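## Task

Get the yellow and the green supplement bottles upright onto the top of the two-door cabinet beside arm3, each with its entire base resting on the top surface. Finish with the tray empty and inside the room shared by arm1 and arm2, not blocking the wall opening. The drink can has to finish upright on top of the same furniture it sits on now. A tray with a load on it rolls along one lane on its own, and an empty tray rolls back along the other lane. The task fails if either bottle or the drink can touches a roller lane while no gripper is holding it. Anything that stays in place only because a robot is holding it does not count. At the end, release everything and move the arms away.

## Robot and tools

Setup. Four identical i2rt Big YAM arms, named arm1, arm2, arm3 and arm4, work in two rooms joined by an opening in a wall: arm1 and arm2 share one room, arm3 and arm4 the other. Two roller lanes carry a tray through the opening; a loaded tray travels one way by itself and an empty one travels back on the other lane. Each arm has six joints, a two-finger gripper and a wrist camera. Fixed room cameras are cam_arm1_arm2 and cam_arm3_arm4; wrist cameras are arm1_cam_wrist to arm4_cam_wrist. The hand reaches roughly 1.0 m from the joint 1 axis when fully stretched.

Frames. Poses share a single scene frame with its origin on the floor and +z up. The hand point lies midway between the fingertips; the hand's z axis runs along the fingers and the fingers open and close along its y axis. No foot pose is printed. With joints 1 and 6 at 0 and the hand level and pointing forward, the wrist camera rides on top of the hand looking toward the fingertips.

execute_actions. Argument actions is a list holding either one action object or nothing (empty list = just report state and images). The action object has optional keys arm1, arm2, arm3, arm4; each holds a joints object with any of joint1_rad, joint2_rad, joint3_rad, joint4_rad, joint5_rad, joint6_rad (radians) and gripper_m (metres). Every value is an absolute target for that joint, not an offset. Ranges, with the tolerance counted as reached: joint1_rad -2.879 to 2.879 (±0.045), rotation about the foot, positive counter-clockwise seen from above, 0 pointing the way the foot faces; joint2_rad 0 to 3.141 (±0.14), shoulder, 0 has the upper arm pointing roughly level backward, larger values lift it up then forward; joint3_rad 0 to 3.019 (±0.09), elbow, 0 folds the forearm onto the upper arm, larger values open it; joint4_rad -1.692 to 1.57 (±0.055), hand pitch, positive tips fingers up; joint5_rad -1.57 to 1.57 (±0.03), sideways hand swing, positive toward the arm's right; joint6_rad -2.094 to 2.094 (±0.035), hand roll, positive clockwise viewed from behind the hand; gripper_m 0 to 0.093 (±0.003), fingertip gap. Grip force tops out near 50 to 62 N per pad, lower on some grippers. All motions in one action start at once and may finish at different moments; joints run at different speeds, so the hand can sweep a wide path between postures. Joints or arms not mentioned may keep driving toward earlier targets. Optional cameras lists which images to return (any of the six names, or "all"; omitted or null gives all, [] gives none). An unknown key, camera name or out-of-range value rejects the whole call and nothing moves.

wait: seconds from 0 to 10; commands nothing new and returns the same state and images as an empty action.

zoom_image: camera (one of the six names) and region [x0, y0, x1, y1] in pixels of that camera's latest full image, origin at the top-left, no larger than 504 by 504. Gives a closer, finer view.

finished_scene: scene is the number of the scene being closed. It is final; the goal must already hold and keep holding. Its result says whether the task succeeded and gives the next task if there is one. Ending a reply without any tool call ends everything. If resuming, first send an empty execute_actions to learn the current scene and task.

Reading results. joint_positions gives current joint values. The pictures line names the returned images in order. joint_status tells how each commanded motion of the last accepted action ended: off_target (stopped short, may still be pushing), contact_stop or time_out (target dropped, joint holds its resting spot, except a timed-out joint that keeps pushing toward its target or a point at most 0.375, 0.375, 0.113, 0.225, 0.075, 0.3 rad from where it stands for joints 1 to 6, and may finish by itself if the path frees). "joint command not followed", usually with a cause: line, means a self- and inter-arm collision check blocked that arm's targets (its gripper target still runs); such joints read not_followed and may be retried with later actions until new valid targets are given. on_its_own lists what the call did not command; "held at" is the held target, not the actual position. Sending a joint its reported position relieves pushing. Tiny target changes may not move a joint, and a joint holding weight sags. If a stop is reported, the rest of that reply's execute_actions, wait and finished_scene calls are skipped.

Heat. Holding loads warms motors, also while you are composing a reply, since the robot keeps the last command meanwhile. A MOTOR HOT line appears from 85 °C; at 100 °C an OVER-TEMPERATURE FAULT drops that arm until it cools, and unreached keys read limit_stop_at_motor_heat (resend them). Some heat persists into the next scene.

Avoid. Hard pressing between two arms ends the run; hard hits may too, and the collision check ignores fingers, gripper housings and wrist cameras and can react late, and no line reports arm-to-arm contact. The arms push rather than stop on contact, so avoid driving into furniture or objects. Do not drop, slam or topple items, knock anything out of the work area or onto the floor, or let the bottles or the can rest unheld on a lane. Loose objects may occasionally get nudged by something. Arms act independently, so a stalled arm does not pause the others. Fewer and faster robot motions are better.

Each tool is called after "Request:" by a JSON object that holds its "method" and its "body".

## Session

Request:
{"method": "execute_actions", "body": {"actions": []}}

Scene clock: 0.00 s.
arm1.joint_positions: joint1_rad=-0.649 joint2_rad=+0.623 joint3_rad=+1.479 joint4_rad=-1.528 joint5_rad=+0.165 joint6_rad=-0.731 gripper_m=+0.095
arm1.joint_status: not commanded
arm1.hand: x=-1.0087 y=-0.4629 z=+1.4285 quat_wxyz=(-0.434, +0.635, -0.638, +0.028) (m; scene frame)
arm2.joint_positions: joint1_rad=-0.005 joint2_rad=+0.278 joint3_rad=+1.374 joint4_rad=-1.427 joint5_rad=-0.211 joint6_rad=+0.531 gripper_m=+0.094
arm2.joint_status: not commanded
arm2.hand: x=-1.7183 y=+0.1653 z=+1.5169 quat_wxyz=(-0.541, -0.171, -0.794, -0.218) (m; scene frame)
arm3.joint_positions: joint1_rad=+0.864 joint2_rad=+0.360 joint3_rad=+1.509 joint4_rad=-1.635 joint5_rad=-0.280 joint6_rad=+0.206 gripper_m=+0.094
arm3.joint_status: not commanded
arm3.hand: x=+1.0796 y=-0.5931 z=+1.4367 quat_wxyz=(-0.008, +0.789, -0.313, -0.528) (m; scene frame)
arm4.joint_positions: joint1_rad=+0.458 joint2_rad=+0.350 joint3_rad=+1.658 joint4_rad=-1.589 joint5_rad=+0.119 joint6_rad=-0.595 gripper_m=+0.095
arm4.joint_status: not commanded
arm4.hand: x=+1.7680 y=+0.1300 z=+1.5632 quat_wxyz=(+0.079, -0.703, -0.387, +0.591) (m; scene frame)
pictures: arm1_cam_wrist, arm2_cam_wrist, arm3_cam_wrist, arm4_cam_wrist, cam_arm1_arm2, cam_arm3_arm4
Images, in order (width x height): arm1_cam_wrist 672x504, arm2_cam_wrist 672x504, arm3_cam_wrist 672x504, arm4_cam_wrist 672x504, cam_arm1_arm2 672x504, cam_arm3_arm4 672x504.

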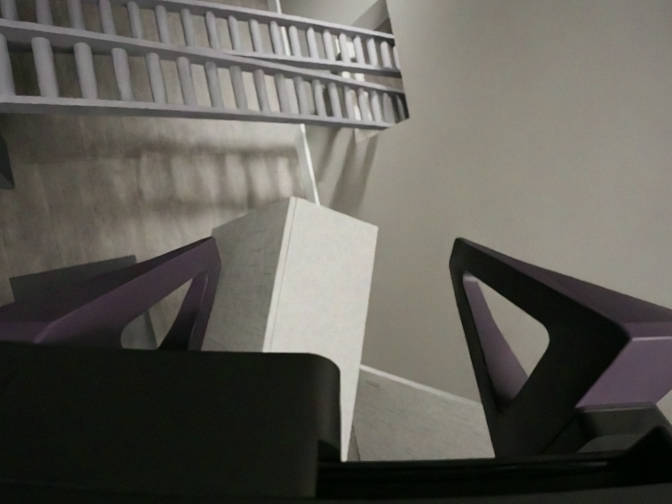

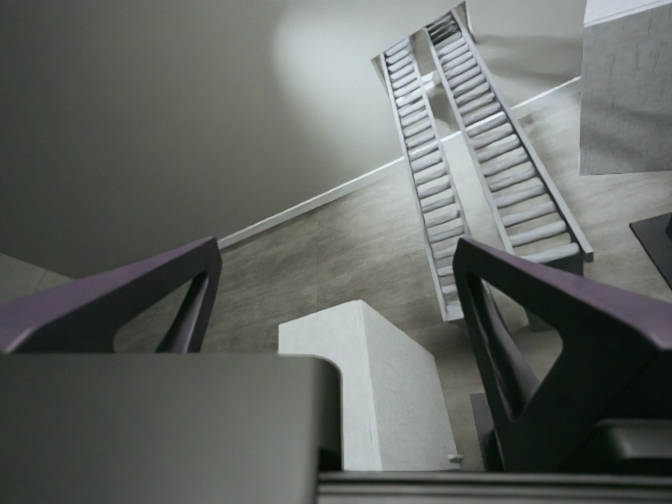

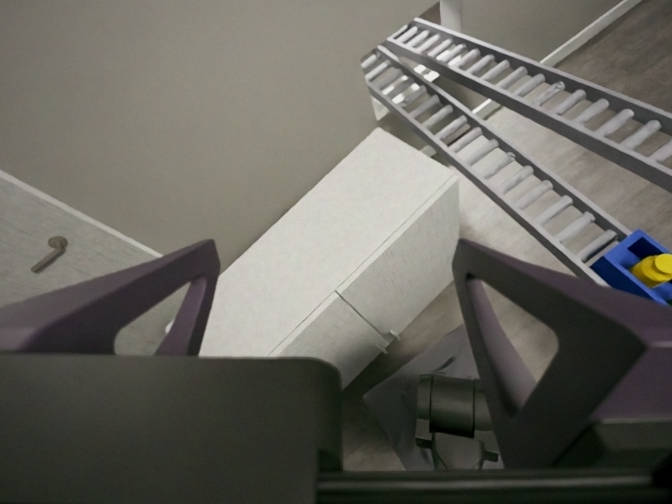

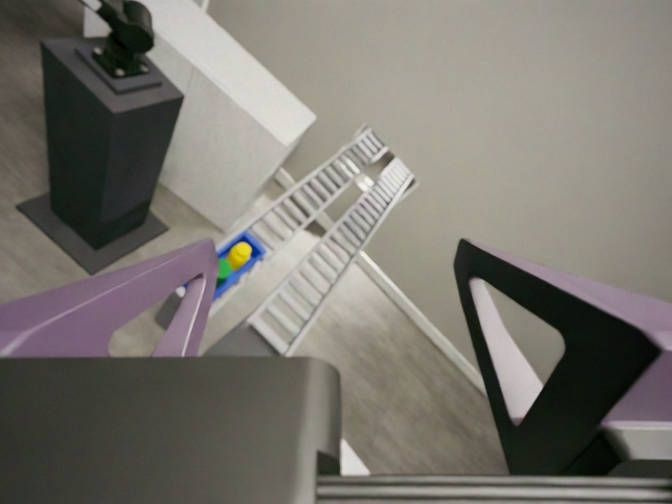

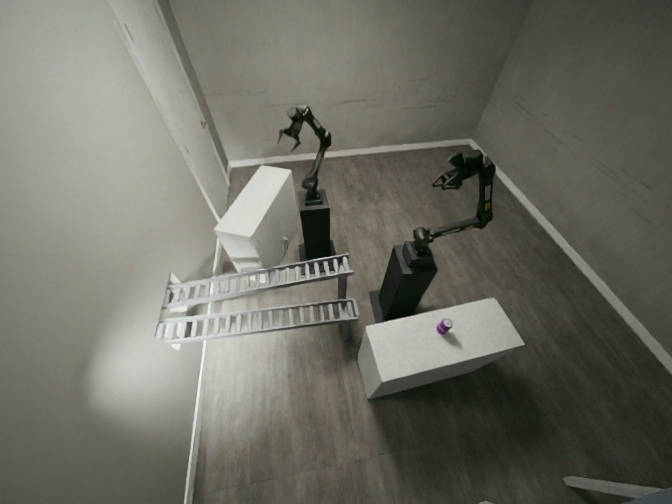

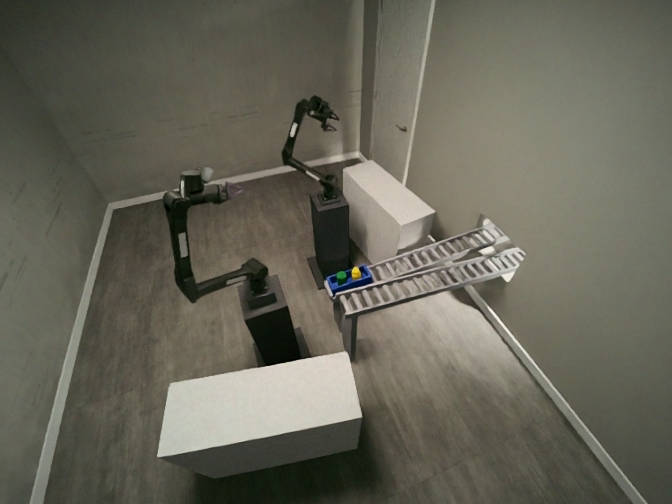

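Request:
{"method": "execute_actions", "body": {"actions": [{"arm1":{"joints":{"joint5_rad":0,"joint6_rad":0,"joint2_rad":1.0,"joint3_rad":1.0,"joint4_rad":0}},"arm2":{"joints":{"joint5_rad":0,"joint6_rad":0,"joint2_rad":0.6,"joint3_rad":0.6,"joint4_rad":0}},"arm3":{"joints":{"joint5_rad":0,"joint6_rad":0,"joint1_rad":0,"joint4_rad":-1.149}},"arm4":{"joints":{"joint5_rad":0,"joint6_rad":0}}}], "cameras": ["cam_arm3_arm4","cam_arm1_arm2"]}}

Scene clock: 4.70 s.
arm1.joint_positions: joint1_rad=-0.649 joint2_rad=+1.002 joint3_rad=+0.972 joint4_rad=-0.017 joint5_rad=+0.002 joint6_rad=-0.011 gripper_m=+0.095
arm1.joint_status: all done
arm1.hand: x=-0.8454 y=-0.2010 z=+1.3458 quat_wxyz=(-0.616, +0.321, -0.652, -0.305) (m; scene frame)
arm2.joint_positions: joint1_rad=-0.005 joint2_rad=+0.603 joint3_rad=+0.593 joint4_rad=-0.028 joint5_rad=-0.004 joint6_rad=+0.010 gripper_m=+0.094
arm2.joint_status: all done
arm2.hand: x=-1.4241 y=+0.1147 z=+1.3448 quat_wxyz=(-0.694, -0.017, -0.720, +0.014) (m; scene frame)
arm3.joint_positions: joint1_rad=+0.004 joint2_rad=+0.360 joint3_rad=+1.509 joint4_rad=-1.170 joint5_rad=-0.003 joint6_rad=+0.015 gripper_m=+0.094
arm3.joint_status: all done
arm3.hand: x=+1.1566 y=-0.5017 z=+1.5418 quat_wxyz=(-0.486, +0.501, -0.513, -0.500) (m; scene frame)
arm4.joint_positions: joint1_rad=+0.458 joint2_rad=+0.350 joint3_rad=+1.658 joint4_rad=-1.589 joint5_rad=+0.004 joint6_rad=-0.010 gripper_m=+0.095
arm4.joint_status: all done
arm4.hand: x=+1.7764 y=+0.1120 z=+1.5628 quat_wxyz=(-0.140, -0.778, -0.202, +0.579) (m; scene frame)
pictures: cam_arm1_arm2, cam_arm3_arm4
Images, in order (width x height): cam_arm1_arm2 672x504, cam_arm3_arm4 672x504.

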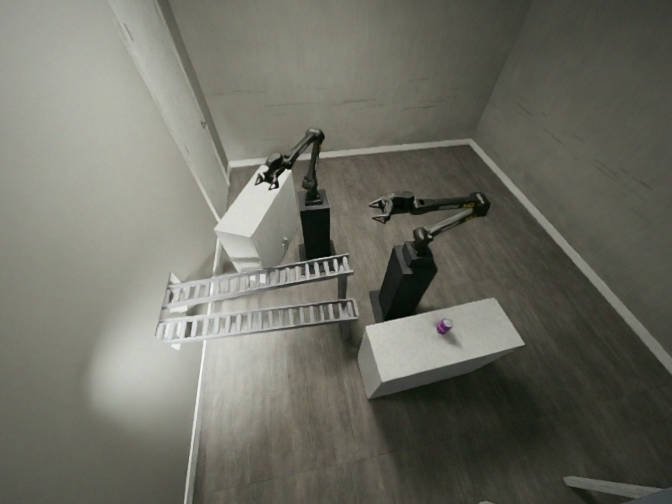

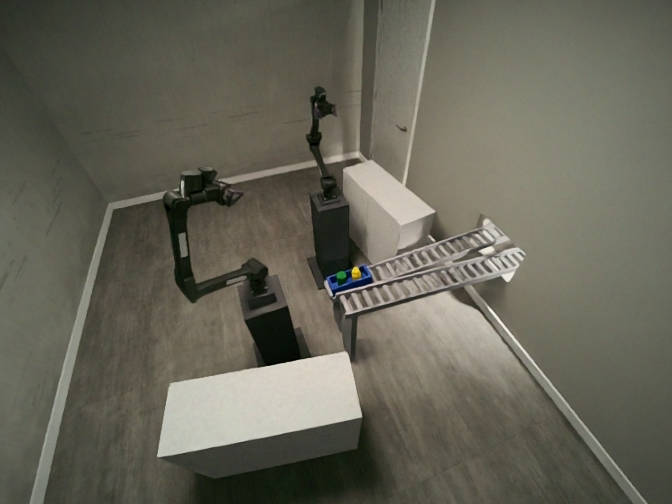

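Request:
{"method": "execute_actions", "body": {"actions": [{"arm1":{"joints":{"joint4_rad":-1.5}},"arm2":{"joints":{"joint2_rad":1.57,"joint3_rad":1.56}},"arm3":{"joints":{"joint3_rad":0.5,"joint4_rad":-0.16}},"arm4":{"joints":{"joint1_rad":0}}}], "cameras": ["cam_arm3_arm4","arm3_cam_wrist"]}}

Scene clock: 8.07 s.
arm1.joint_positions: joint1_rad=-0.649 joint2_rad=+1.002 joint3_rad=+0.972 joint4_rad=-1.491 joint5_rad=+0.002 joint6_rad=-0.011 gripper_m=+0.095
arm1.joint_status: all done
arm1.hand: x=-0.9905 y=-0.3867 z=+1.1139 quat_wxyz=(-0.016, +0.448, -0.894, -0.013) (m; scene frame)
arm2.joint_positions: joint1_rad=-0.005 joint2_rad=+1.585 joint3_rad=+1.504 joint4_rad=-0.019 joint5_rad=-0.004 joint6_rad=+0.010 gripper_m=+0.094
arm2.joint_status: all done
arm2.hand: x=-1.0802 y=+0.0986 z=+1.4099 quat_wxyz=(-0.671, -0.018, -0.741, +0.014) (m; scene frame)
arm3.joint_positions: joint1_rad=+0.004 joint2_rad=+0.365 joint3_rad=+0.498 joint4_rad=-0.181 joint5_rad=-0.003 joint6_rad=+0.015 gripper_m=+0.094
arm3.joint_status: all done
arm3.hand: x=+1.1532 y=-0.2809 z=+1.2376 quat_wxyz=(-0.479, +0.507, -0.520, -0.493) (m; scene frame)
arm4.joint_positions: joint1_rad=+0.004 joint2_rad=+0.350 joint3_rad=+1.658 joint4_rad=-1.589 joint5_rad=+0.003 joint6_rad=-0.010 gripper_m=+0.095
arm4.joint_status: all done
arm4.hand: x=+1.7739 y=+0.1228 z=+1.5629 quat_wxyz=(-0.004, -0.802, -0.023, +0.597) (m; scene frame)
pictures: arm3_cam_wrist, cam_arm3_arm4
Images, in order (width x height): arm3_cam_wrist 672x504, cam_arm3_arm4 672x504.

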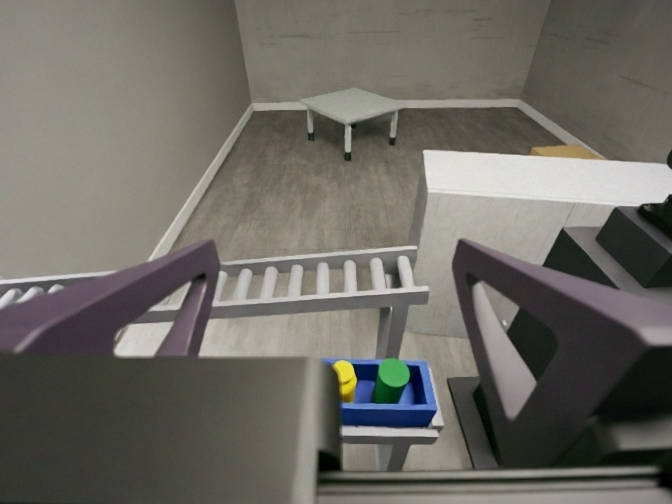

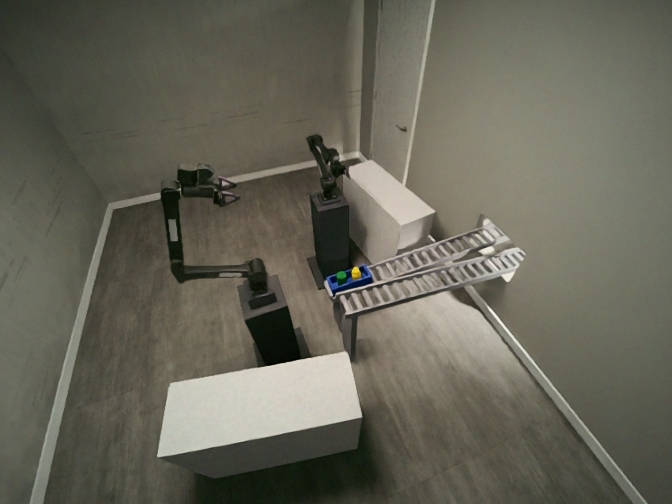

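Request:
{"method": "execute_actions", "body": {"actions": [{"arm3":{"joints":{"joint2_rad":1.313,"joint3_rad":1.339,"joint4_rad":-1.597}}}], "cameras": ["cam_arm3_arm4","arm3_cam_wrist"]}}

Scene clock: 13.53 s.
arm1.joint_positions: joint1_rad=-0.649 joint2_rad=+1.002 joint3_rad=+0.972 joint4_rad=-1.491 joint5_rad=+0.002 joint6_rad=-0.011 gripper_m=+0.095
arm1.joint_status: not commanded
arm1.hand: x=-0.9905 y=-0.3867 z=+1.1139 quat_wxyz=(-0.016, +0.448, -0.894, -0.013) (m; scene frame)
arm2.joint_positions: joint1_rad=-0.005 joint2_rad=+1.585 joint3_rad=+1.504 joint4_rad=-0.019 joint5_rad=-0.004 joint6_rad=+0.010 gripper_m=+0.094
arm2.joint_status: not commanded
arm2.hand: x=-1.0802 y=+0.0986 z=+1.4099 quat_wxyz=(-0.671, -0.018, -0.741, +0.014) (m; scene frame)
arm3.joint_positions: joint1_rad=+0.004 joint2_rad=+1.320 joint3_rad=+1.281 joint4_rad=-1.586 joint5_rad=-0.003 joint6_rad=+0.015 gripper_m=+0.094
arm3.joint_status: all done
arm3.hand: x=+1.1518 y=-0.2364 z=+1.1228 quat_wxyz=(+0.027, +0.701, -0.712, +0.017) (m; scene frame)
arm4.joint_positions: joint1_rad=+0.004 joint2_rad=+0.350 joint3_rad=+1.658 joint4_rad=-1.589 joint5_rad=+0.003 joint6_rad=-0.010 gripper_m=+0.095
arm4.joint_status: not commanded
arm4.hand: x=+1.7739 y=+0.1228 z=+1.5629 quat_wxyz=(-0.004, -0.802, -0.023, +0.597) (m; scene frame)
pictures: arm3_cam_wrist, cam_arm3_arm4
Images, in order (width x height): arm3_cam_wrist 672x504, cam_arm3_arm4 672x504.

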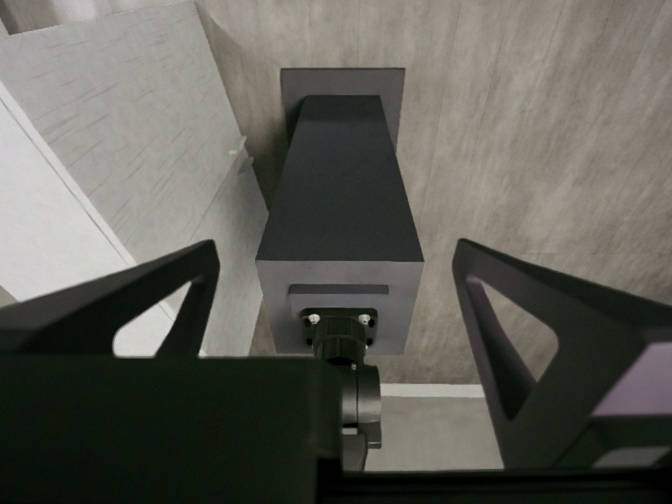

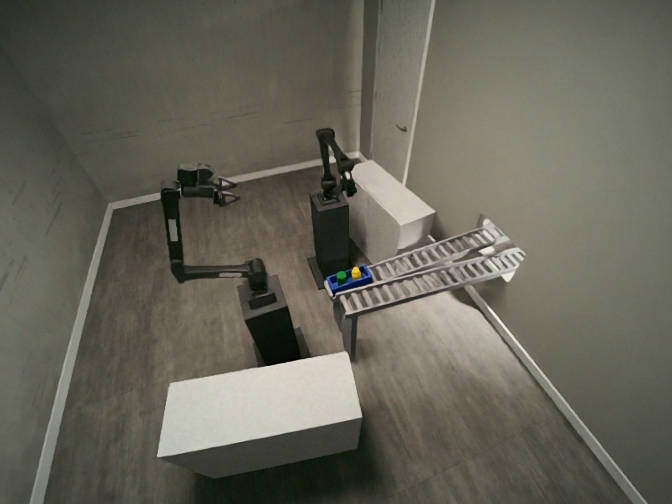

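Request:
{"method": "execute_actions", "body": {"actions": [{"arm3":{"joints":{"joint2_rad":2.0,"joint3_rad":2.09,"joint4_rad":-1.6}}}], "cameras": ["cam_arm3_arm4","arm3_cam_wrist"]}}

Scene clock: 16.37 s.
arm1.joint_positions: joint1_rad=-0.649 joint2_rad=+1.002 joint3_rad=+0.972 joint4_rad=-1.491 joint5_rad=+0.002 joint6_rad=-0.011 gripper_m=+0.095
arm1.joint_status: not commanded
arm1.hand: x=-0.9905 y=-0.3867 z=+1.1139 quat_wxyz=(-0.016, +0.448, -0.894, -0.013) (m; scene frame)
arm2.joint_positions: joint1_rad=-0.005 joint2_rad=+1.585 joint3_rad=+1.504 joint4_rad=-0.019 joint5_rad=-0.004 joint6_rad=+0.010 gripper_m=+0.094
arm2.joint_status: not commanded
arm2.hand: x=-1.0802 y=+0.0986 z=+1.4099 quat_wxyz=(-0.671, -0.018, -0.741, +0.014) (m; scene frame)
arm3.joint_positions: joint1_rad=+0.004 joint2_rad=+2.012 joint3_rad=+2.037 joint4_rad=-1.598 joint5_rad=-0.003 joint6_rad=+0.015 gripper_m=+0.094
arm3.joint_status: all done
arm3.hand: x=+1.1516 y=+0.0277 z=+1.0750 quat_wxyz=(+0.008, +0.701, -0.713, -0.002) (m; scene frame)
arm4.joint_positions: joint1_rad=+0.004 joint2_rad=+0.350 joint3_rad=+1.658 joint4_rad=-1.589 joint5_rad=+0.003 joint6_rad=-0.010 gripper_m=+0.095
arm4.joint_status: not commanded
arm4.hand: x=+1.7739 y=+0.1228 z=+1.5629 quat_wxyz=(-0.004, -0.802, -0.023, +0.597) (m; scene frame)
pictures: arm3_cam_wrist, cam_arm3_arm4
Images, in order (width x height): arm3_cam_wrist 672x504, cam_arm3_arm4 672x504.

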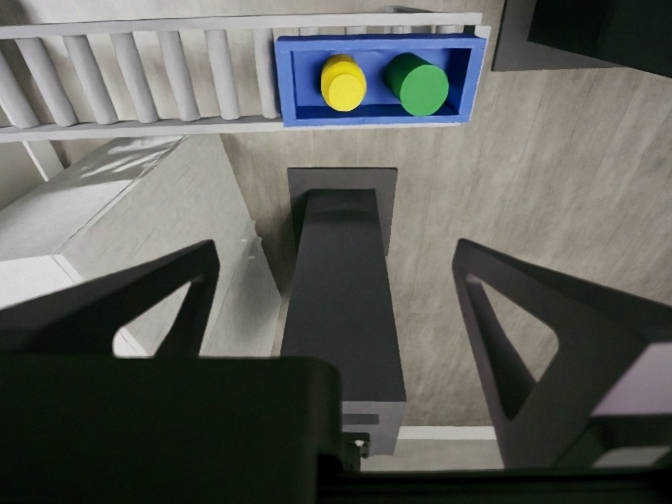

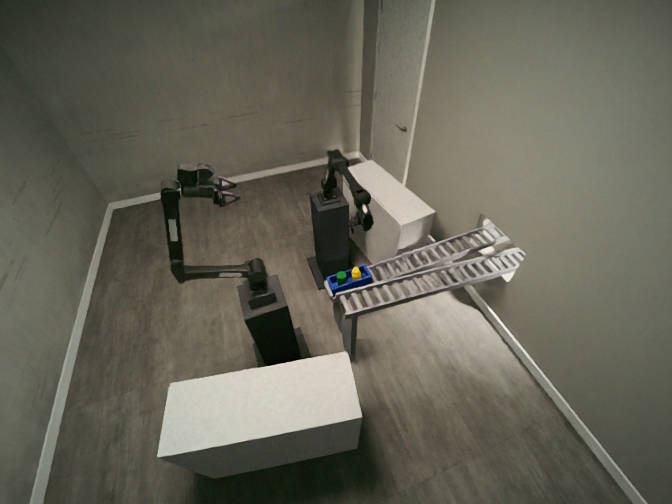

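Request:
{"method": "execute_actions", "body": {"actions": [{"arm3":{"joints":{"joint2_rad":2.075,"joint3_rad":1.8,"joint4_rad":-1.29}}}], "cameras": ["cam_arm3_arm4","arm3_cam_wrist"]}}

Scene clock: 19.70 s.
arm1.joint_positions: joint1_rad=-0.649 joint2_rad=+1.002 joint3_rad=+0.972 joint4_rad=-1.491 joint5_rad=+0.002 joint6_rad=-0.011 gripper_m=+0.095
arm1.joint_status: not commanded
arm1.hand: x=-0.9905 y=-0.3867 z=+1.1139 quat_wxyz=(-0.016, +0.448, -0.894, -0.013) (m; scene frame)
arm2.joint_positions: joint1_rad=-0.005 joint2_rad=+1.585 joint3_rad=+1.504 joint4_rad=-0.019 joint5_rad=-0.004 joint6_rad=+0.010 gripper_m=+0.094
arm2.joint_status: not commanded
arm2.hand: x=-1.0802 y=+0.0986 z=+1.4099 quat_wxyz=(-0.671, -0.018, -0.741, +0.014) (m; scene frame)
arm3.joint_positions: joint1_rad=+0.004 joint2_rad=+2.085 joint3_rad=+1.790 joint4_rad=-1.301 joint5_rad=-0.003 joint6_rad=+0.015 gripper_m=+0.094
arm3.joint_status: all done
arm3.hand: x=+1.1499 y=+0.0271 z=+0.9378 quat_wxyz=(+0.016, +0.701, -0.713, +0.006) (m; scene frame)
arm4.joint_positions: joint1_rad=+0.004 joint2_rad=+0.350 joint3_rad=+1.658 joint4_rad=-1.589 joint5_rad=+0.003 joint6_rad=-0.010 gripper_m=+0.095
arm4.joint_status: not commanded
arm4.hand: x=+1.7739 y=+0.1228 z=+1.5629 quat_wxyz=(-0.004, -0.802, -0.023, +0.597) (m; scene frame)
pictures: arm3_cam_wrist, cam_arm3_arm4
Images, in order (width x height): arm3_cam_wrist 672x504, cam_arm3_arm4 672x504.

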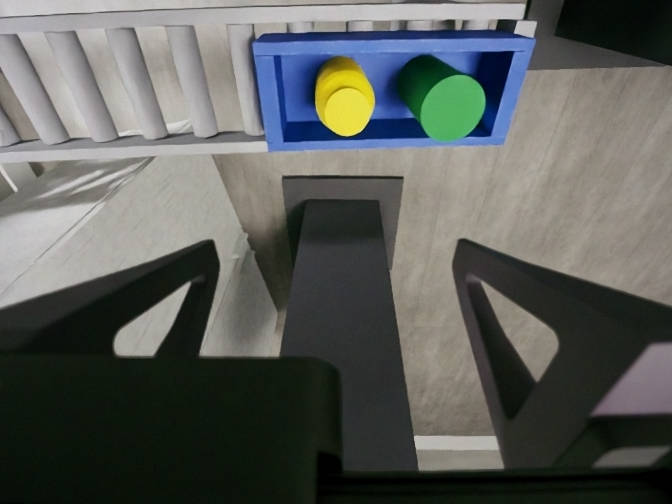

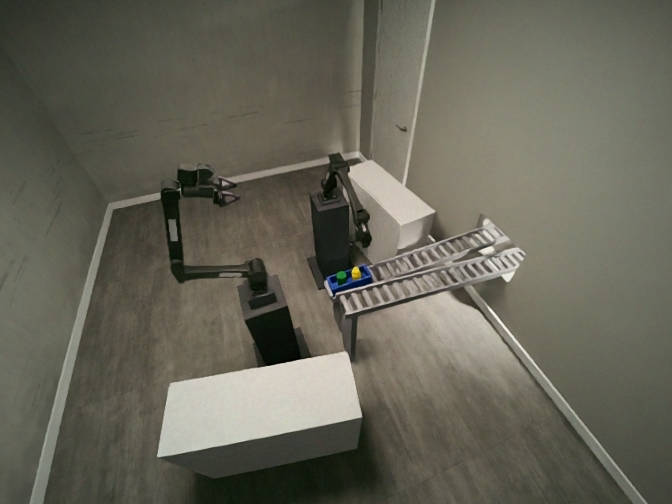

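Request:
{"method": "execute_actions", "body": {"actions": [{"arm3":{"joints":{"joint2_rad":2.306,"joint3_rad":1.75,"joint4_rad":-0.985}}}], "cameras": ["cam_arm3_arm4","arm3_cam_wrist"]}}

Scene clock: 22.83 s.
arm1.joint_positions: joint1_rad=-0.649 joint2_rad=+1.002 joint3_rad=+0.972 joint4_rad=-1.491 joint5_rad=+0.002 joint6_rad=-0.011 gripper_m=+0.095
arm1.joint_status: not commanded
arm1.hand: x=-0.9905 y=-0.3867 z=+1.1139 quat_wxyz=(-0.016, +0.448, -0.894, -0.013) (m; scene frame)
arm2.joint_positions: joint1_rad=-0.005 joint2_rad=+1.585 joint3_rad=+1.504 joint4_rad=-0.019 joint5_rad=-0.004 joint6_rad=+0.010 gripper_m=+0.094
arm2.joint_status: not commanded
arm2.hand: x=-1.0802 y=+0.0986 z=+1.4099 quat_wxyz=(-0.671, -0.018, -0.741, +0.014) (m; scene frame)
arm3.joint_positions: joint1_rad=+0.004 joint2_rad=+2.329 joint3_rad=+1.733 joint4_rad=-0.996 joint5_rad=-0.003 joint6_rad=+0.015 gripper_m=+0.094
arm3.joint_status: all done
arm3.hand: x=+1.1479 y=+0.0419 z=+0.7662 quat_wxyz=(+0.015, +0.701, -0.713, +0.005) (m; scene frame)
arm4.joint_positions: joint1_rad=+0.004 joint2_rad=+0.350 joint3_rad=+1.658 joint4_rad=-1.589 joint5_rad=+0.003 joint6_rad=-0.010 gripper_m=+0.095
arm4.joint_status: not commanded
arm4.hand: x=+1.7739 y=+0.1228 z=+1.5629 quat_wxyz=(-0.004, -0.802, -0.023, +0.597) (m; scene frame)
pictures: arm3_cam_wrist, cam_arm3_arm4
Images, in order (width x height): arm3_cam_wrist 672x504, cam_arm3_arm4 672x504.

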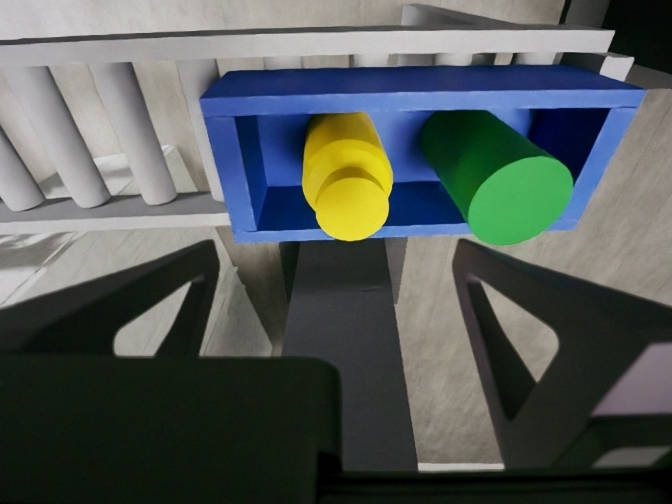

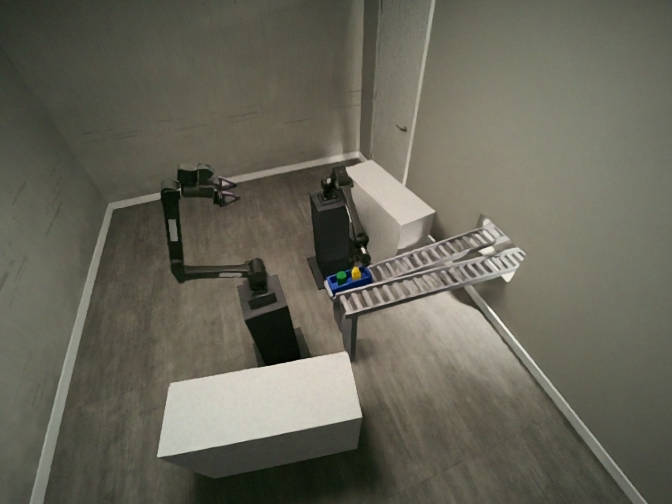

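Request:
{"method": "execute_actions", "body": {"actions": [{"arm3":{"joints":{"joint2_rad":2.335,"joint3_rad":1.53,"joint4_rad":-0.75}}}], "cameras": ["cam_arm3_arm4","arm3_cam_wrist"]}}

Scene clock: 25.07 s.
arm1.joint_positions: joint1_rad=-0.649 joint2_rad=+1.002 joint3_rad=+0.972 joint4_rad=-1.491 joint5_rad=+0.002 joint6_rad=-0.011 gripper_m=+0.095
arm1.joint_status: not commanded
arm1.hand: x=-0.9905 y=-0.3867 z=+1.1139 quat_wxyz=(-0.016, +0.448, -0.894, -0.013) (m; scene frame)
arm2.joint_positions: joint1_rad=-0.005 joint2_rad=+1.585 joint3_rad=+1.504 joint4_rad=-0.019 joint5_rad=-0.004 joint6_rad=+0.010 gripper_m=+0.094
arm2.joint_status: not commanded
arm2.hand: x=-1.0802 y=+0.0986 z=+1.4099 quat_wxyz=(-0.671, -0.018, -0.741, +0.014) (m; scene frame)
arm3.joint_positions: joint1_rad=+0.004 joint2_rad=+2.330 joint3_rad=+1.523 joint4_rad=-0.761 joint5_rad=-0.003 joint6_rad=+0.015 gripper_m=+0.094
arm3.joint_status: all done
arm3.hand: x=+1.1471 y=-0.0046 z=+0.7042 quat_wxyz=(+0.007, +0.701, -0.713, -0.004) (m; scene frame)
arm4.joint_positions: joint1_rad=+0.004 joint2_rad=+0.350 joint3_rad=+1.658 joint4_rad=-1.589 joint5_rad=+0.003 joint6_rad=-0.010 gripper_m=+0.095
arm4.joint_status: not commanded
arm4.hand: x=+1.7739 y=+0.1228 z=+1.5629 quat_wxyz=(-0.004, -0.802, -0.023, +0.597) (m; scene frame)
pictures: arm3_cam_wrist, cam_arm3_arm4
Images, in order (width x height): arm3_cam_wrist 672x504, cam_arm3_arm4 672x504.

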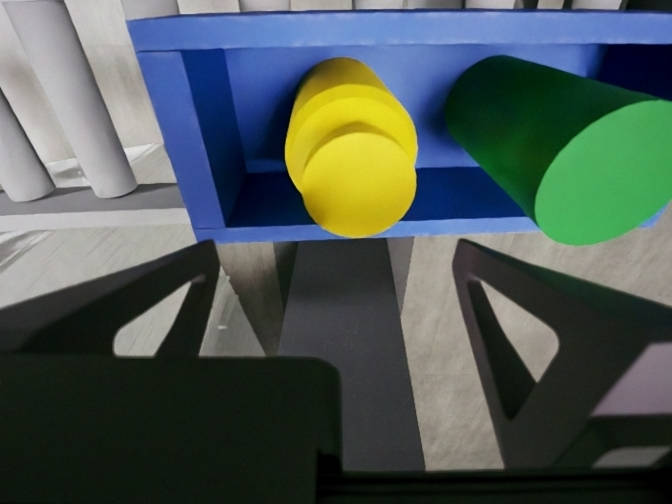

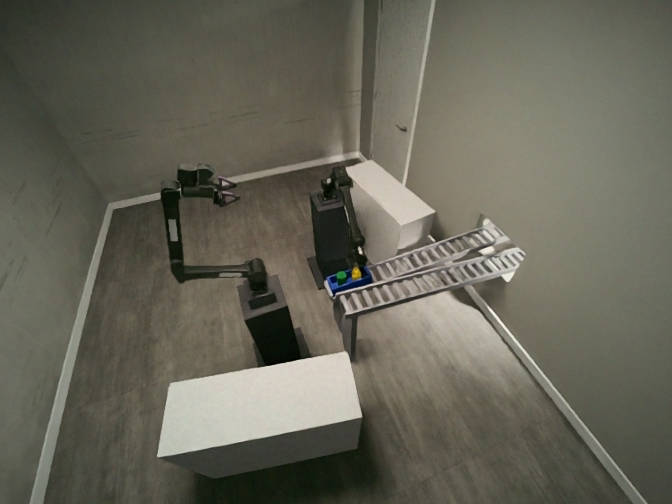

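Request:
{"method": "execute_actions", "body": {"actions": [{"arm3":{"joints":{"joint1_rad":-0.012,"joint2_rad":2.345,"joint3_rad":1.62,"joint4_rad":-0.825,"gripper_m":0.085}}}], "cameras": ["arm3_cam_wrist"]}}

Scene clock: 27.73 s.
arm1.joint_positions: joint1_rad=-0.649 joint2_rad=+1.002 joint3_rad=+0.972 joint4_rad=-1.491 joint5_rad=+0.002 joint6_rad=-0.011 gripper_m=+0.095
arm1.joint_status: not commanded
arm1.hand: x=-0.9905 y=-0.3867 z=+1.1139 quat_wxyz=(-0.016, +0.448, -0.894, -0.013) (m; scene frame)
arm2.joint_positions: joint1_rad=-0.005 joint2_rad=+1.585 joint3_rad=+1.504 joint4_rad=-0.019 joint5_rad=-0.004 joint6_rad=+0.010 gripper_m=+0.094
arm2.joint_status: not commanded
arm2.hand: x=-1.0802 y=+0.0986 z=+1.4099 quat_wxyz=(-0.671, -0.018, -0.741, +0.014) (m; scene frame)
arm3.joint_positions: joint1_rad=-0.006 joint2_rad=+2.331 joint3_rad=+1.587 joint4_rad=-0.815 joint5_rad=-0.003 joint6_rad=+0.014 gripper_m=+0.085
arm3.joint_status: all done
arm3.hand: x=+1.1534 y=+0.0148 z=+0.7211 quat_wxyz=(+0.004, +0.698, -0.716, -0.007) (m; scene frame)
arm4.joint_positions: joint1_rad=+0.004 joint2_rad=+0.350 joint3_rad=+1.658 joint4_rad=-1.589 joint5_rad=+0.003 joint6_rad=-0.010 gripper_m=+0.095
arm4.joint_status: not commanded
arm4.hand: x=+1.7739 y=+0.1228 z=+1.5629 quat_wxyz=(-0.004, -0.802, -0.023, +0.597) (m; scene frame)
pictures: arm3_cam_wrist
Images, in order (width x height): arm3_cam_wrist 672x504.

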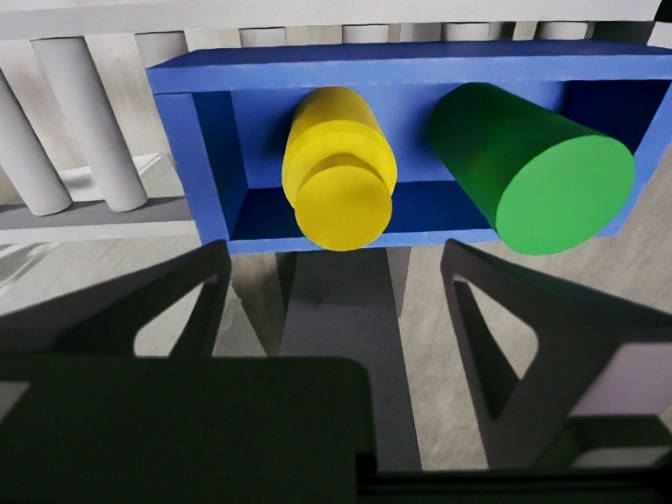

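Request:
{"method": "execute_actions", "body": {"actions": [{"arm3":{"joints":{"joint2_rad":2.43,"joint3_rad":1.68,"joint4_rad":-0.78}}}], "cameras": ["arm3_cam_wrist","cam_arm3_arm4"]}}

Scene clock: 29.80 s.
arm1.joint_positions: joint1_rad=-0.649 joint2_rad=+1.002 joint3_rad=+0.972 joint4_rad=-1.491 joint5_rad=+0.002 joint6_rad=-0.011 gripper_m=+0.095
arm1.joint_status: not commanded
arm1.hand: x=-0.9905 y=-0.3867 z=+1.1139 quat_wxyz=(-0.016, +0.448, -0.894, -0.013) (m; scene frame)
arm2.joint_positions: joint1_rad=-0.005 joint2_rad=+1.585 joint3_rad=+1.504 joint4_rad=-0.019 joint5_rad=-0.004 joint6_rad=+0.010 gripper_m=+0.094
arm2.joint_status: not commanded
arm2.hand: x=-1.0802 y=+0.0986 z=+1.4099 quat_wxyz=(-0.671, -0.018, -0.741, +0.014) (m; scene frame)
arm3.joint_positions: joint1_rad=-0.006 joint2_rad=+2.417 joint3_rad=+1.648 joint4_rad=-0.787 joint5_rad=-0.003 joint6_rad=+0.014 gripper_m=+0.085
arm3.joint_status: all done
arm3.hand: x=+1.1532 y=+0.0269 z=+0.6863 quat_wxyz=(+0.003, +0.698, -0.716, -0.008) (m; scene frame)
arm4.joint_positions: joint1_rad=+0.004 joint2_rad=+0.350 joint3_rad=+1.658 joint4_rad=-1.589 joint5_rad=+0.003 joint6_rad=-0.010 gripper_m=+0.095
arm4.joint_status: not commanded
arm4.hand: x=+1.7739 y=+0.1228 z=+1.5629 quat_wxyz=(-0.004, -0.802, -0.023, +0.597) (m; scene frame)
pictures: arm3_cam_wrist, cam_arm3_arm4
Images, in order (width x height): arm3_cam_wrist 672x504, cam_arm3_arm4 672x504.

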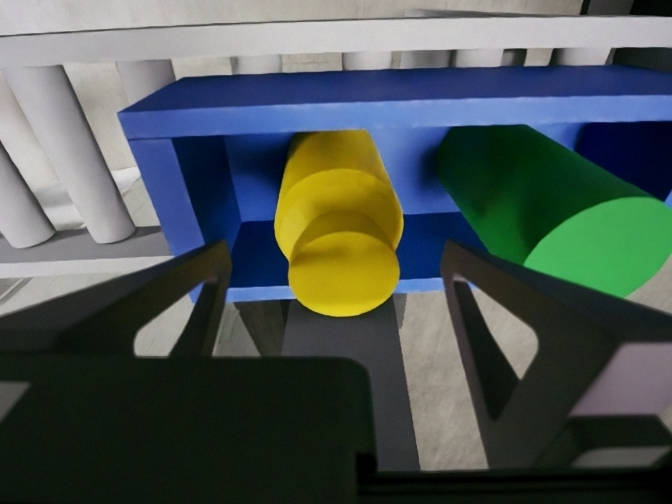

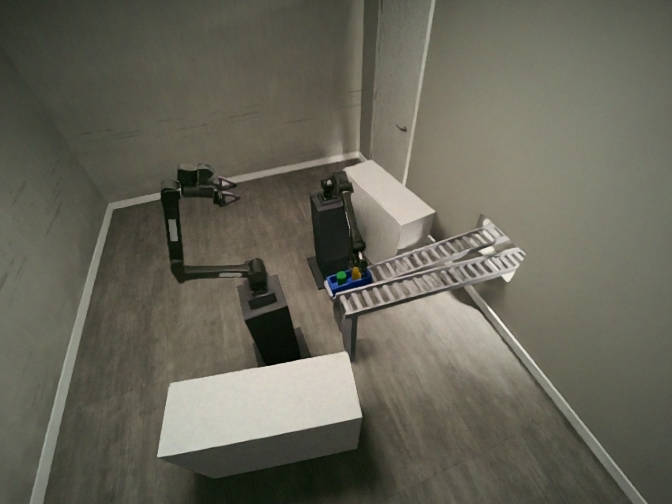

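Request:
{"method": "execute_actions", "body": {"actions": [{"arm3":{"joints":{"joint2_rad":2.465,"joint4_rad":-0.76}}}], "cameras": ["arm3_cam_wrist"]}}

Request:
{"method": "execute_actions", "body": {"actions": [{"arm3":{"joints":{"gripper_m":0.02}}}], "cameras": ["arm3_cam_wrist"]}}

Scene clock: 31.30 s.
arm1.joint_positions: joint1_rad=-0.649 joint2_rad=+1.002 joint3_rad=+0.972 joint4_rad=-1.491 joint5_rad=+0.002 joint6_rad=-0.011 gripper_m=+0.095
arm1.joint_status: not commanded
arm1.hand: x=-0.9905 y=-0.3867 z=+1.1139 quat_wxyz=(-0.016, +0.448, -0.894, -0.013) (m; scene frame)
arm2.joint_positions: joint1_rad=-0.005 joint2_rad=+1.585 joint3_rad=+1.504 joint4_rad=-0.019 joint5_rad=-0.004 joint6_rad=+0.010 gripper_m=+0.094
arm2.joint_status: not commanded
arm2.hand: x=-1.0802 y=+0.0986 z=+1.4099 quat_wxyz=(-0.671, -0.018, -0.741, +0.014) (m; scene frame)
arm3.joint_positions: joint1_rad=-0.006 joint2_rad=+2.444 joint3_rad=+1.648 joint4_rad=-0.772 joint5_rad=-0.003 joint6_rad=+0.014 gripper_m=+0.085
arm3.joint_status: all done
arm3.hand: x=+1.1529 y=+0.0220 z=+0.6700 quat_wxyz=(+0.007, +0.698, -0.716, -0.004) (m; scene frame)
arm4.joint_positions: joint1_rad=+0.004 joint2_rad=+0.350 joint3_rad=+1.658 joint4_rad=-1.589 joint5_rad=+0.003 joint6_rad=-0.010 gripper_m=+0.095
arm4.joint_status: not commanded
arm4.hand: x=+1.7739 y=+0.1228 z=+1.5629 quat_wxyz=(-0.004, -0.802, -0.023, +0.597) (m; scene frame)
pictures: arm3_cam_wrist
Images, in order (width x height): arm3_cam_wrist 672x504.

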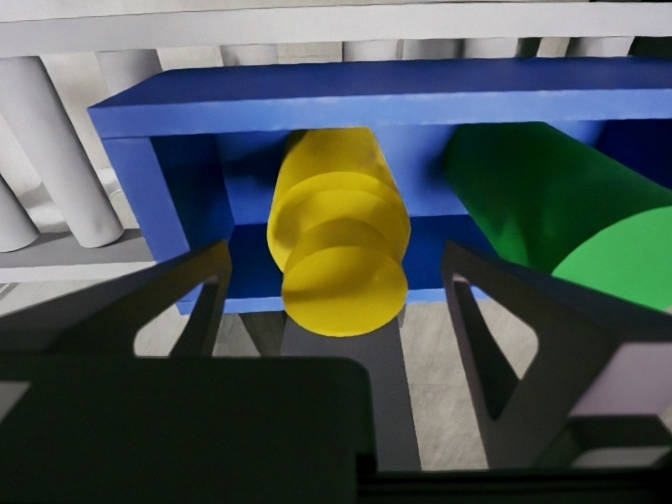

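Scene clock: 31.93 s.
arm1.joint_positions: joint1_rad=-0.649 joint2_rad=+1.002 joint3_rad=+0.972 joint4_rad=-1.491 joint5_rad=+0.002 joint6_rad=-0.011 gripper_m=+0.095
arm1.joint_status: not commanded
arm1.hand: x=-0.9905 y=-0.3867 z=+1.1139 quat_wxyz=(-0.016, +0.448, -0.894, -0.013) (m; scene frame)
arm2.joint_positions: joint1_rad=-0.005 joint2_rad=+1.585 joint3_rad=+1.504 joint4_rad=-0.019 joint5_rad=-0.004 joint6_rad=+0.010 gripper_m=+0.094
arm2.joint_status: not commanded
arm2.hand: x=-1.0802 y=+0.0986 z=+1.4099 quat_wxyz=(-0.671, -0.018, -0.741, +0.014) (m; scene frame)
arm3.joint_positions: joint1_rad=-0.006 joint2_rad=+2.444 joint3_rad=+1.648 joint4_rad=-0.772 joint5_rad=-0.001 joint6_rad=+0.014 gripper_m=+0.046
arm3.joint_status: gripper_m off_target (ended at +0.046, target +0.020)
arm3.hand: x=+1.1534 y=+0.0220 z=+0.6700 quat_wxyz=(+0.006, +0.698, -0.716, -0.003) (m; scene frame)
arm4.joint_positions: joint1_rad=+0.004 joint2_rad=+0.350 joint3_rad=+1.658 joint4_rad=-1.589 joint5_rad=+0.003 joint6_rad=-0.010 gripper_m=+0.095
arm4.joint_status: not commanded
arm4.hand: x=+1.7739 y=+0.1228 z=+1.5629 quat_wxyz=(-0.004, -0.802, -0.023, +0.597) (m; scene frame)
pictures: arm3_cam_wrist
Images, in order (width x height): arm3_cam_wrist 672x504.

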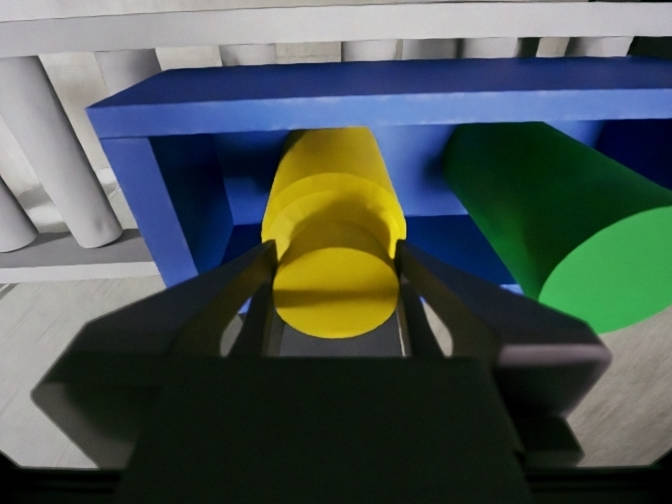

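Request:
{"method": "execute_actions", "body": {"actions": [{"arm3":{"joints":{"joint2_rad":2.27,"joint3_rad":1.70,"joint4_rad":-0.99}}}], "cameras": []}}

Request:
{"method": "execute_actions", "body": {"actions": [{"arm3":{"joints":{"joint2_rad":1.75,"joint3_rad":1.80,"joint4_rad":-1.6}}}], "cameras": []}}

Request:
{"method": "execute_actions", "body": {"actions": [{"arm3":{"joints":{"joint1_rad":1.3}}}], "cameras": ["arm3_cam_wrist","cam_arm3_arm4"]}}

Scene clock: 34.30 s.
arm1.joint_positions: joint1_rad=-0.649 joint2_rad=+1.002 joint3_rad=+0.972 joint4_rad=-1.491 joint5_rad=+0.002 joint6_rad=-0.011 gripper_m=+0.095
arm1.joint_status: not commanded
arm1.hand: x=-0.9905 y=-0.3867 z=+1.1139 quat_wxyz=(-0.016, +0.448, -0.894, -0.013) (m; scene frame)
arm2.joint_positions: joint1_rad=-0.005 joint2_rad=+1.585 joint3_rad=+1.504 joint4_rad=-0.019 joint5_rad=-0.004 joint6_rad=+0.010 gripper_m=+0.094
arm2.joint_status: not commanded
arm2.hand: x=-1.0802 y=+0.0986 z=+1.4099 quat_wxyz=(-0.671, -0.018, -0.741, +0.014) (m; scene frame)
arm3.joint_positions: joint1_rad=-0.006 joint2_rad=+2.274 joint3_rad=+1.668 joint4_rad=-0.981 joint5_rad=-0.001 joint6_rad=+0.014 gripper_m=+0.046
arm3.joint_status: all done
arm3.hand: x=+1.1548 y=+0.0279 z=+0.7795 quat_wxyz=(+0.013, +0.698, -0.716, +0.003) (m; scene frame)
arm4.joint_positions: joint1_rad=+0.004 joint2_rad=+0.350 joint3_rad=+1.658 joint4_rad=-1.589 joint5_rad=+0.003 joint6_rad=-0.010 gripper_m=+0.095
arm4.joint_status: not commanded
arm4.hand: x=+1.7739 y=+0.1228 z=+1.5629 quat_wxyz=(-0.004, -0.802, -0.023, +0.597) (m; scene frame)
pictures: none
No camera images: the call's "cameras" was empty. Leave "cameras" out to get every camera's image.

Scene clock: 36.10 s.
arm1.joint_positions: joint1_rad=-0.649 joint2_rad=+1.002 joint3_rad=+0.972 joint4_rad=-1.491 joint5_rad=+0.002 joint6_rad=-0.011 gripper_m=+0.095
arm1.joint_status: not commanded
arm1.hand: x=-0.9905 y=-0.3867 z=+1.1139 quat_wxyz=(-0.016, +0.448, -0.894, -0.013) (m; scene frame)
arm2.joint_positions: joint1_rad=-0.005 joint2_rad=+1.585 joint3_rad=+1.504 joint4_rad=-0.019 joint5_rad=-0.004 joint6_rad=+0.010 gripper_m=+0.094
arm2.joint_status: not commanded
arm2.hand: x=-1.0802 y=+0.0986 z=+1.4099 quat_wxyz=(-0.671, -0.018, -0.741, +0.014) (m; scene frame)
arm3.joint_positions: joint1_rad=-0.006 joint2_rad=+1.762 joint3_rad=+1.783 joint4_rad=-1.592 joint5_rad=-0.001 joint6_rad=+0.014 gripper_m=+0.046
arm3.joint_status: all done
arm3.hand: x=+1.1579 y=-0.0560 z=+1.1195 quat_wxyz=(+0.007, +0.698, -0.716, -0.002) (m; scene frame)
arm4.joint_positions: joint1_rad=+0.004 joint2_rad=+0.350 joint3_rad=+1.658 joint4_rad=-1.589 joint5_rad=+0.003 joint6_rad=-0.010 gripper_m=+0.095
arm4.joint_status: not commanded
arm4.hand: x=+1.7739 y=+0.1228 z=+1.5629 quat_wxyz=(-0.004, -0.802, -0.023, +0.597) (m; scene frame)
pictures: none
No camera images: the call's "cameras" was empty. Leave "cameras" out to get every camera's image.

Scene clock: 37.93 s.
arm1.joint_positions: joint1_rad=-0.649 joint2_rad=+1.002 joint3_rad=+0.972 joint4_rad=-1.491 joint5_rad=+0.002 joint6_rad=-0.011 gripper_m=+0.095
arm1.joint_status: not commanded
arm1.hand: x=-0.9905 y=-0.3867 z=+1.1139 quat_wxyz=(-0.016, +0.448, -0.894, -0.013) (m; scene frame)
arm2.joint_positions: joint1_rad=-0.005 joint2_rad=+1.585 joint3_rad=+1.504 joint4_rad=-0.019 joint5_rad=-0.004 joint6_rad=+0.010 gripper_m=+0.094
arm2.joint_status: not commanded
arm2.hand: x=-1.0802 y=+0.0986 z=+1.4099 quat_wxyz=(-0.671, -0.018, -0.741, +0.014) (m; scene frame)
arm3.joint_positions: joint1_rad=+1.307 joint2_rad=+1.762 joint3_rad=+1.783 joint4_rad=-1.592 joint5_rad=-0.003 joint6_rad=+0.012 gripper_m=+0.046
arm3.joint_status: all done
arm3.hand: x=+0.6286 y=-0.4541 z=+1.1286 quat_wxyz=(+0.006, +0.990, -0.140, -0.006) (m; scene frame)
arm4.joint_positions: joint1_rad=+0.004 joint2_rad=+0.350 joint3_rad=+1.658 joint4_rad=-1.589 joint5_rad=+0.003 joint6_rad=-0.010 gripper_m=+0.095
arm4.joint_status: not commanded
arm4.hand: x=+1.7739 y=+0.1228 z=+1.5629 quat_wxyz=(-0.004, -0.802, -0.023, +0.597) (m; scene frame)
pictures: arm3_cam_wrist, cam_arm3_arm4
Images, in order (width x height): arm3_cam_wrist 672x504, cam_arm3_arm4 672x504.

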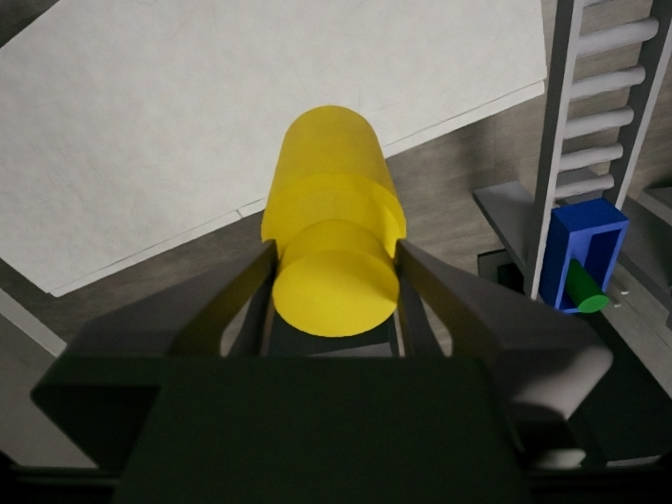

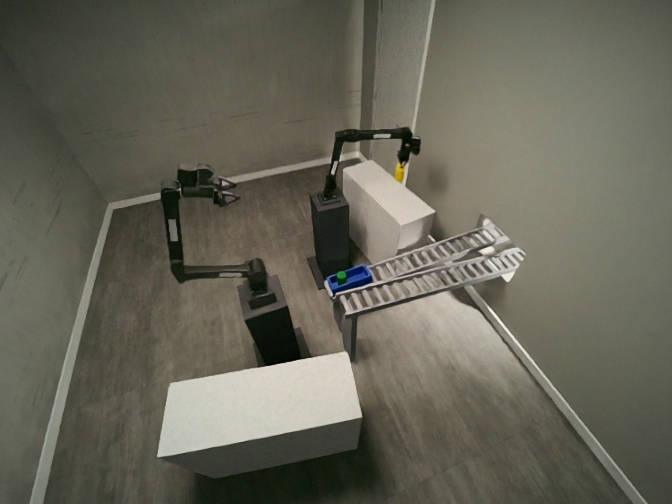

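Request:
{"method": "execute_actions", "body": {"actions": [{"arm3":{"joints":{"joint2_rad":2.06,"joint3_rad":1.90,"joint4_rad":-1.39}}}], "cameras": ["arm3_cam_wrist","cam_arm3_arm4"]}}

Scene clock: 40.17 s.
arm1.joint_positions: joint1_rad=-0.649 joint2_rad=+1.002 joint3_rad=+0.972 joint4_rad=-1.491 joint5_rad=+0.002 joint6_rad=-0.011 gripper_m=+0.095
arm1.joint_status: not commanded
arm1.hand: x=-0.9905 y=-0.3867 z=+1.1139 quat_wxyz=(-0.016, +0.448, -0.894, -0.013) (m; scene frame)
arm2.joint_positions: joint1_rad=-0.005 joint2_rad=+1.585 joint3_rad=+1.504 joint4_rad=-0.019 joint5_rad=-0.004 joint6_rad=+0.010 gripper_m=+0.094
arm2.joint_status: not commanded
arm2.hand: x=-1.0802 y=+0.0986 z=+1.4099 quat_wxyz=(-0.671, -0.018, -0.741, +0.014) (m; scene frame)
arm3.joint_positions: joint1_rad=+1.307 joint2_rad=+2.099 joint3_rad=+1.865 joint4_rad=-1.397 joint5_rad=-0.003 joint6_rad=+0.012 gripper_m=+0.046
arm3.joint_status: all done
arm3.hand: x=+0.5440 y=-0.4323 z=+0.9673 quat_wxyz=(+0.009, +0.990, -0.140, +0.024) (m; scene frame)
arm4.joint_positions: joint1_rad=+0.004 joint2_rad=+0.350 joint3_rad=+1.658 joint4_rad=-1.589 joint5_rad=+0.003 joint6_rad=-0.010 gripper_m=+0.095
arm4.joint_status: not commanded
arm4.hand: x=+1.7739 y=+0.1228 z=+1.5629 quat_wxyz=(-0.004, -0.802, -0.023, +0.597) (m; scene frame)
pictures: arm3_cam_wrist, cam_arm3_arm4
Images, in order (width x height): arm3_cam_wrist 672x504, cam_arm3_arm4 672x504.

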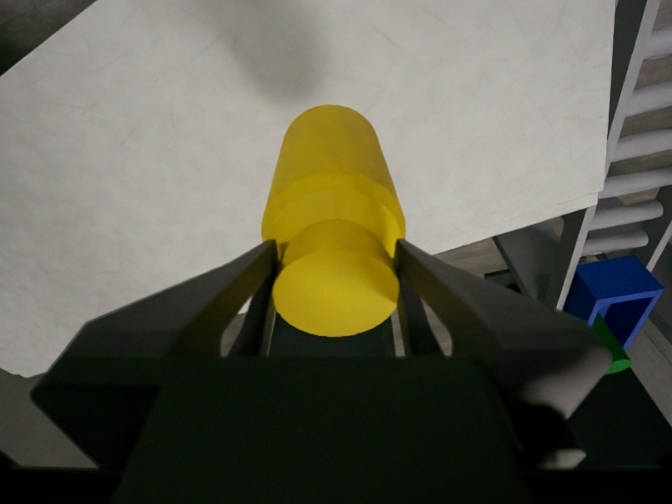

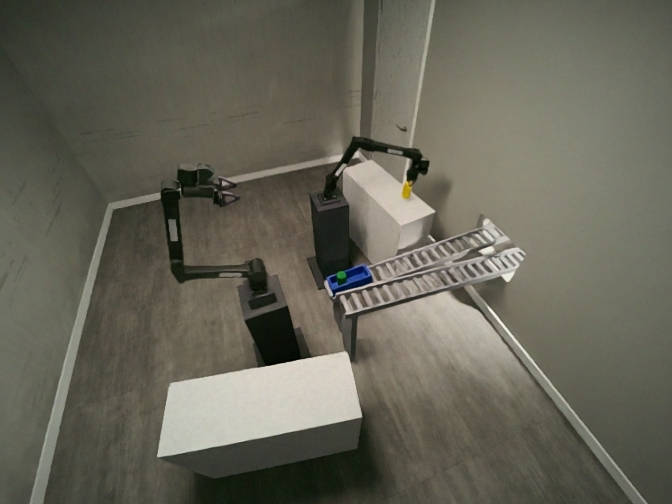

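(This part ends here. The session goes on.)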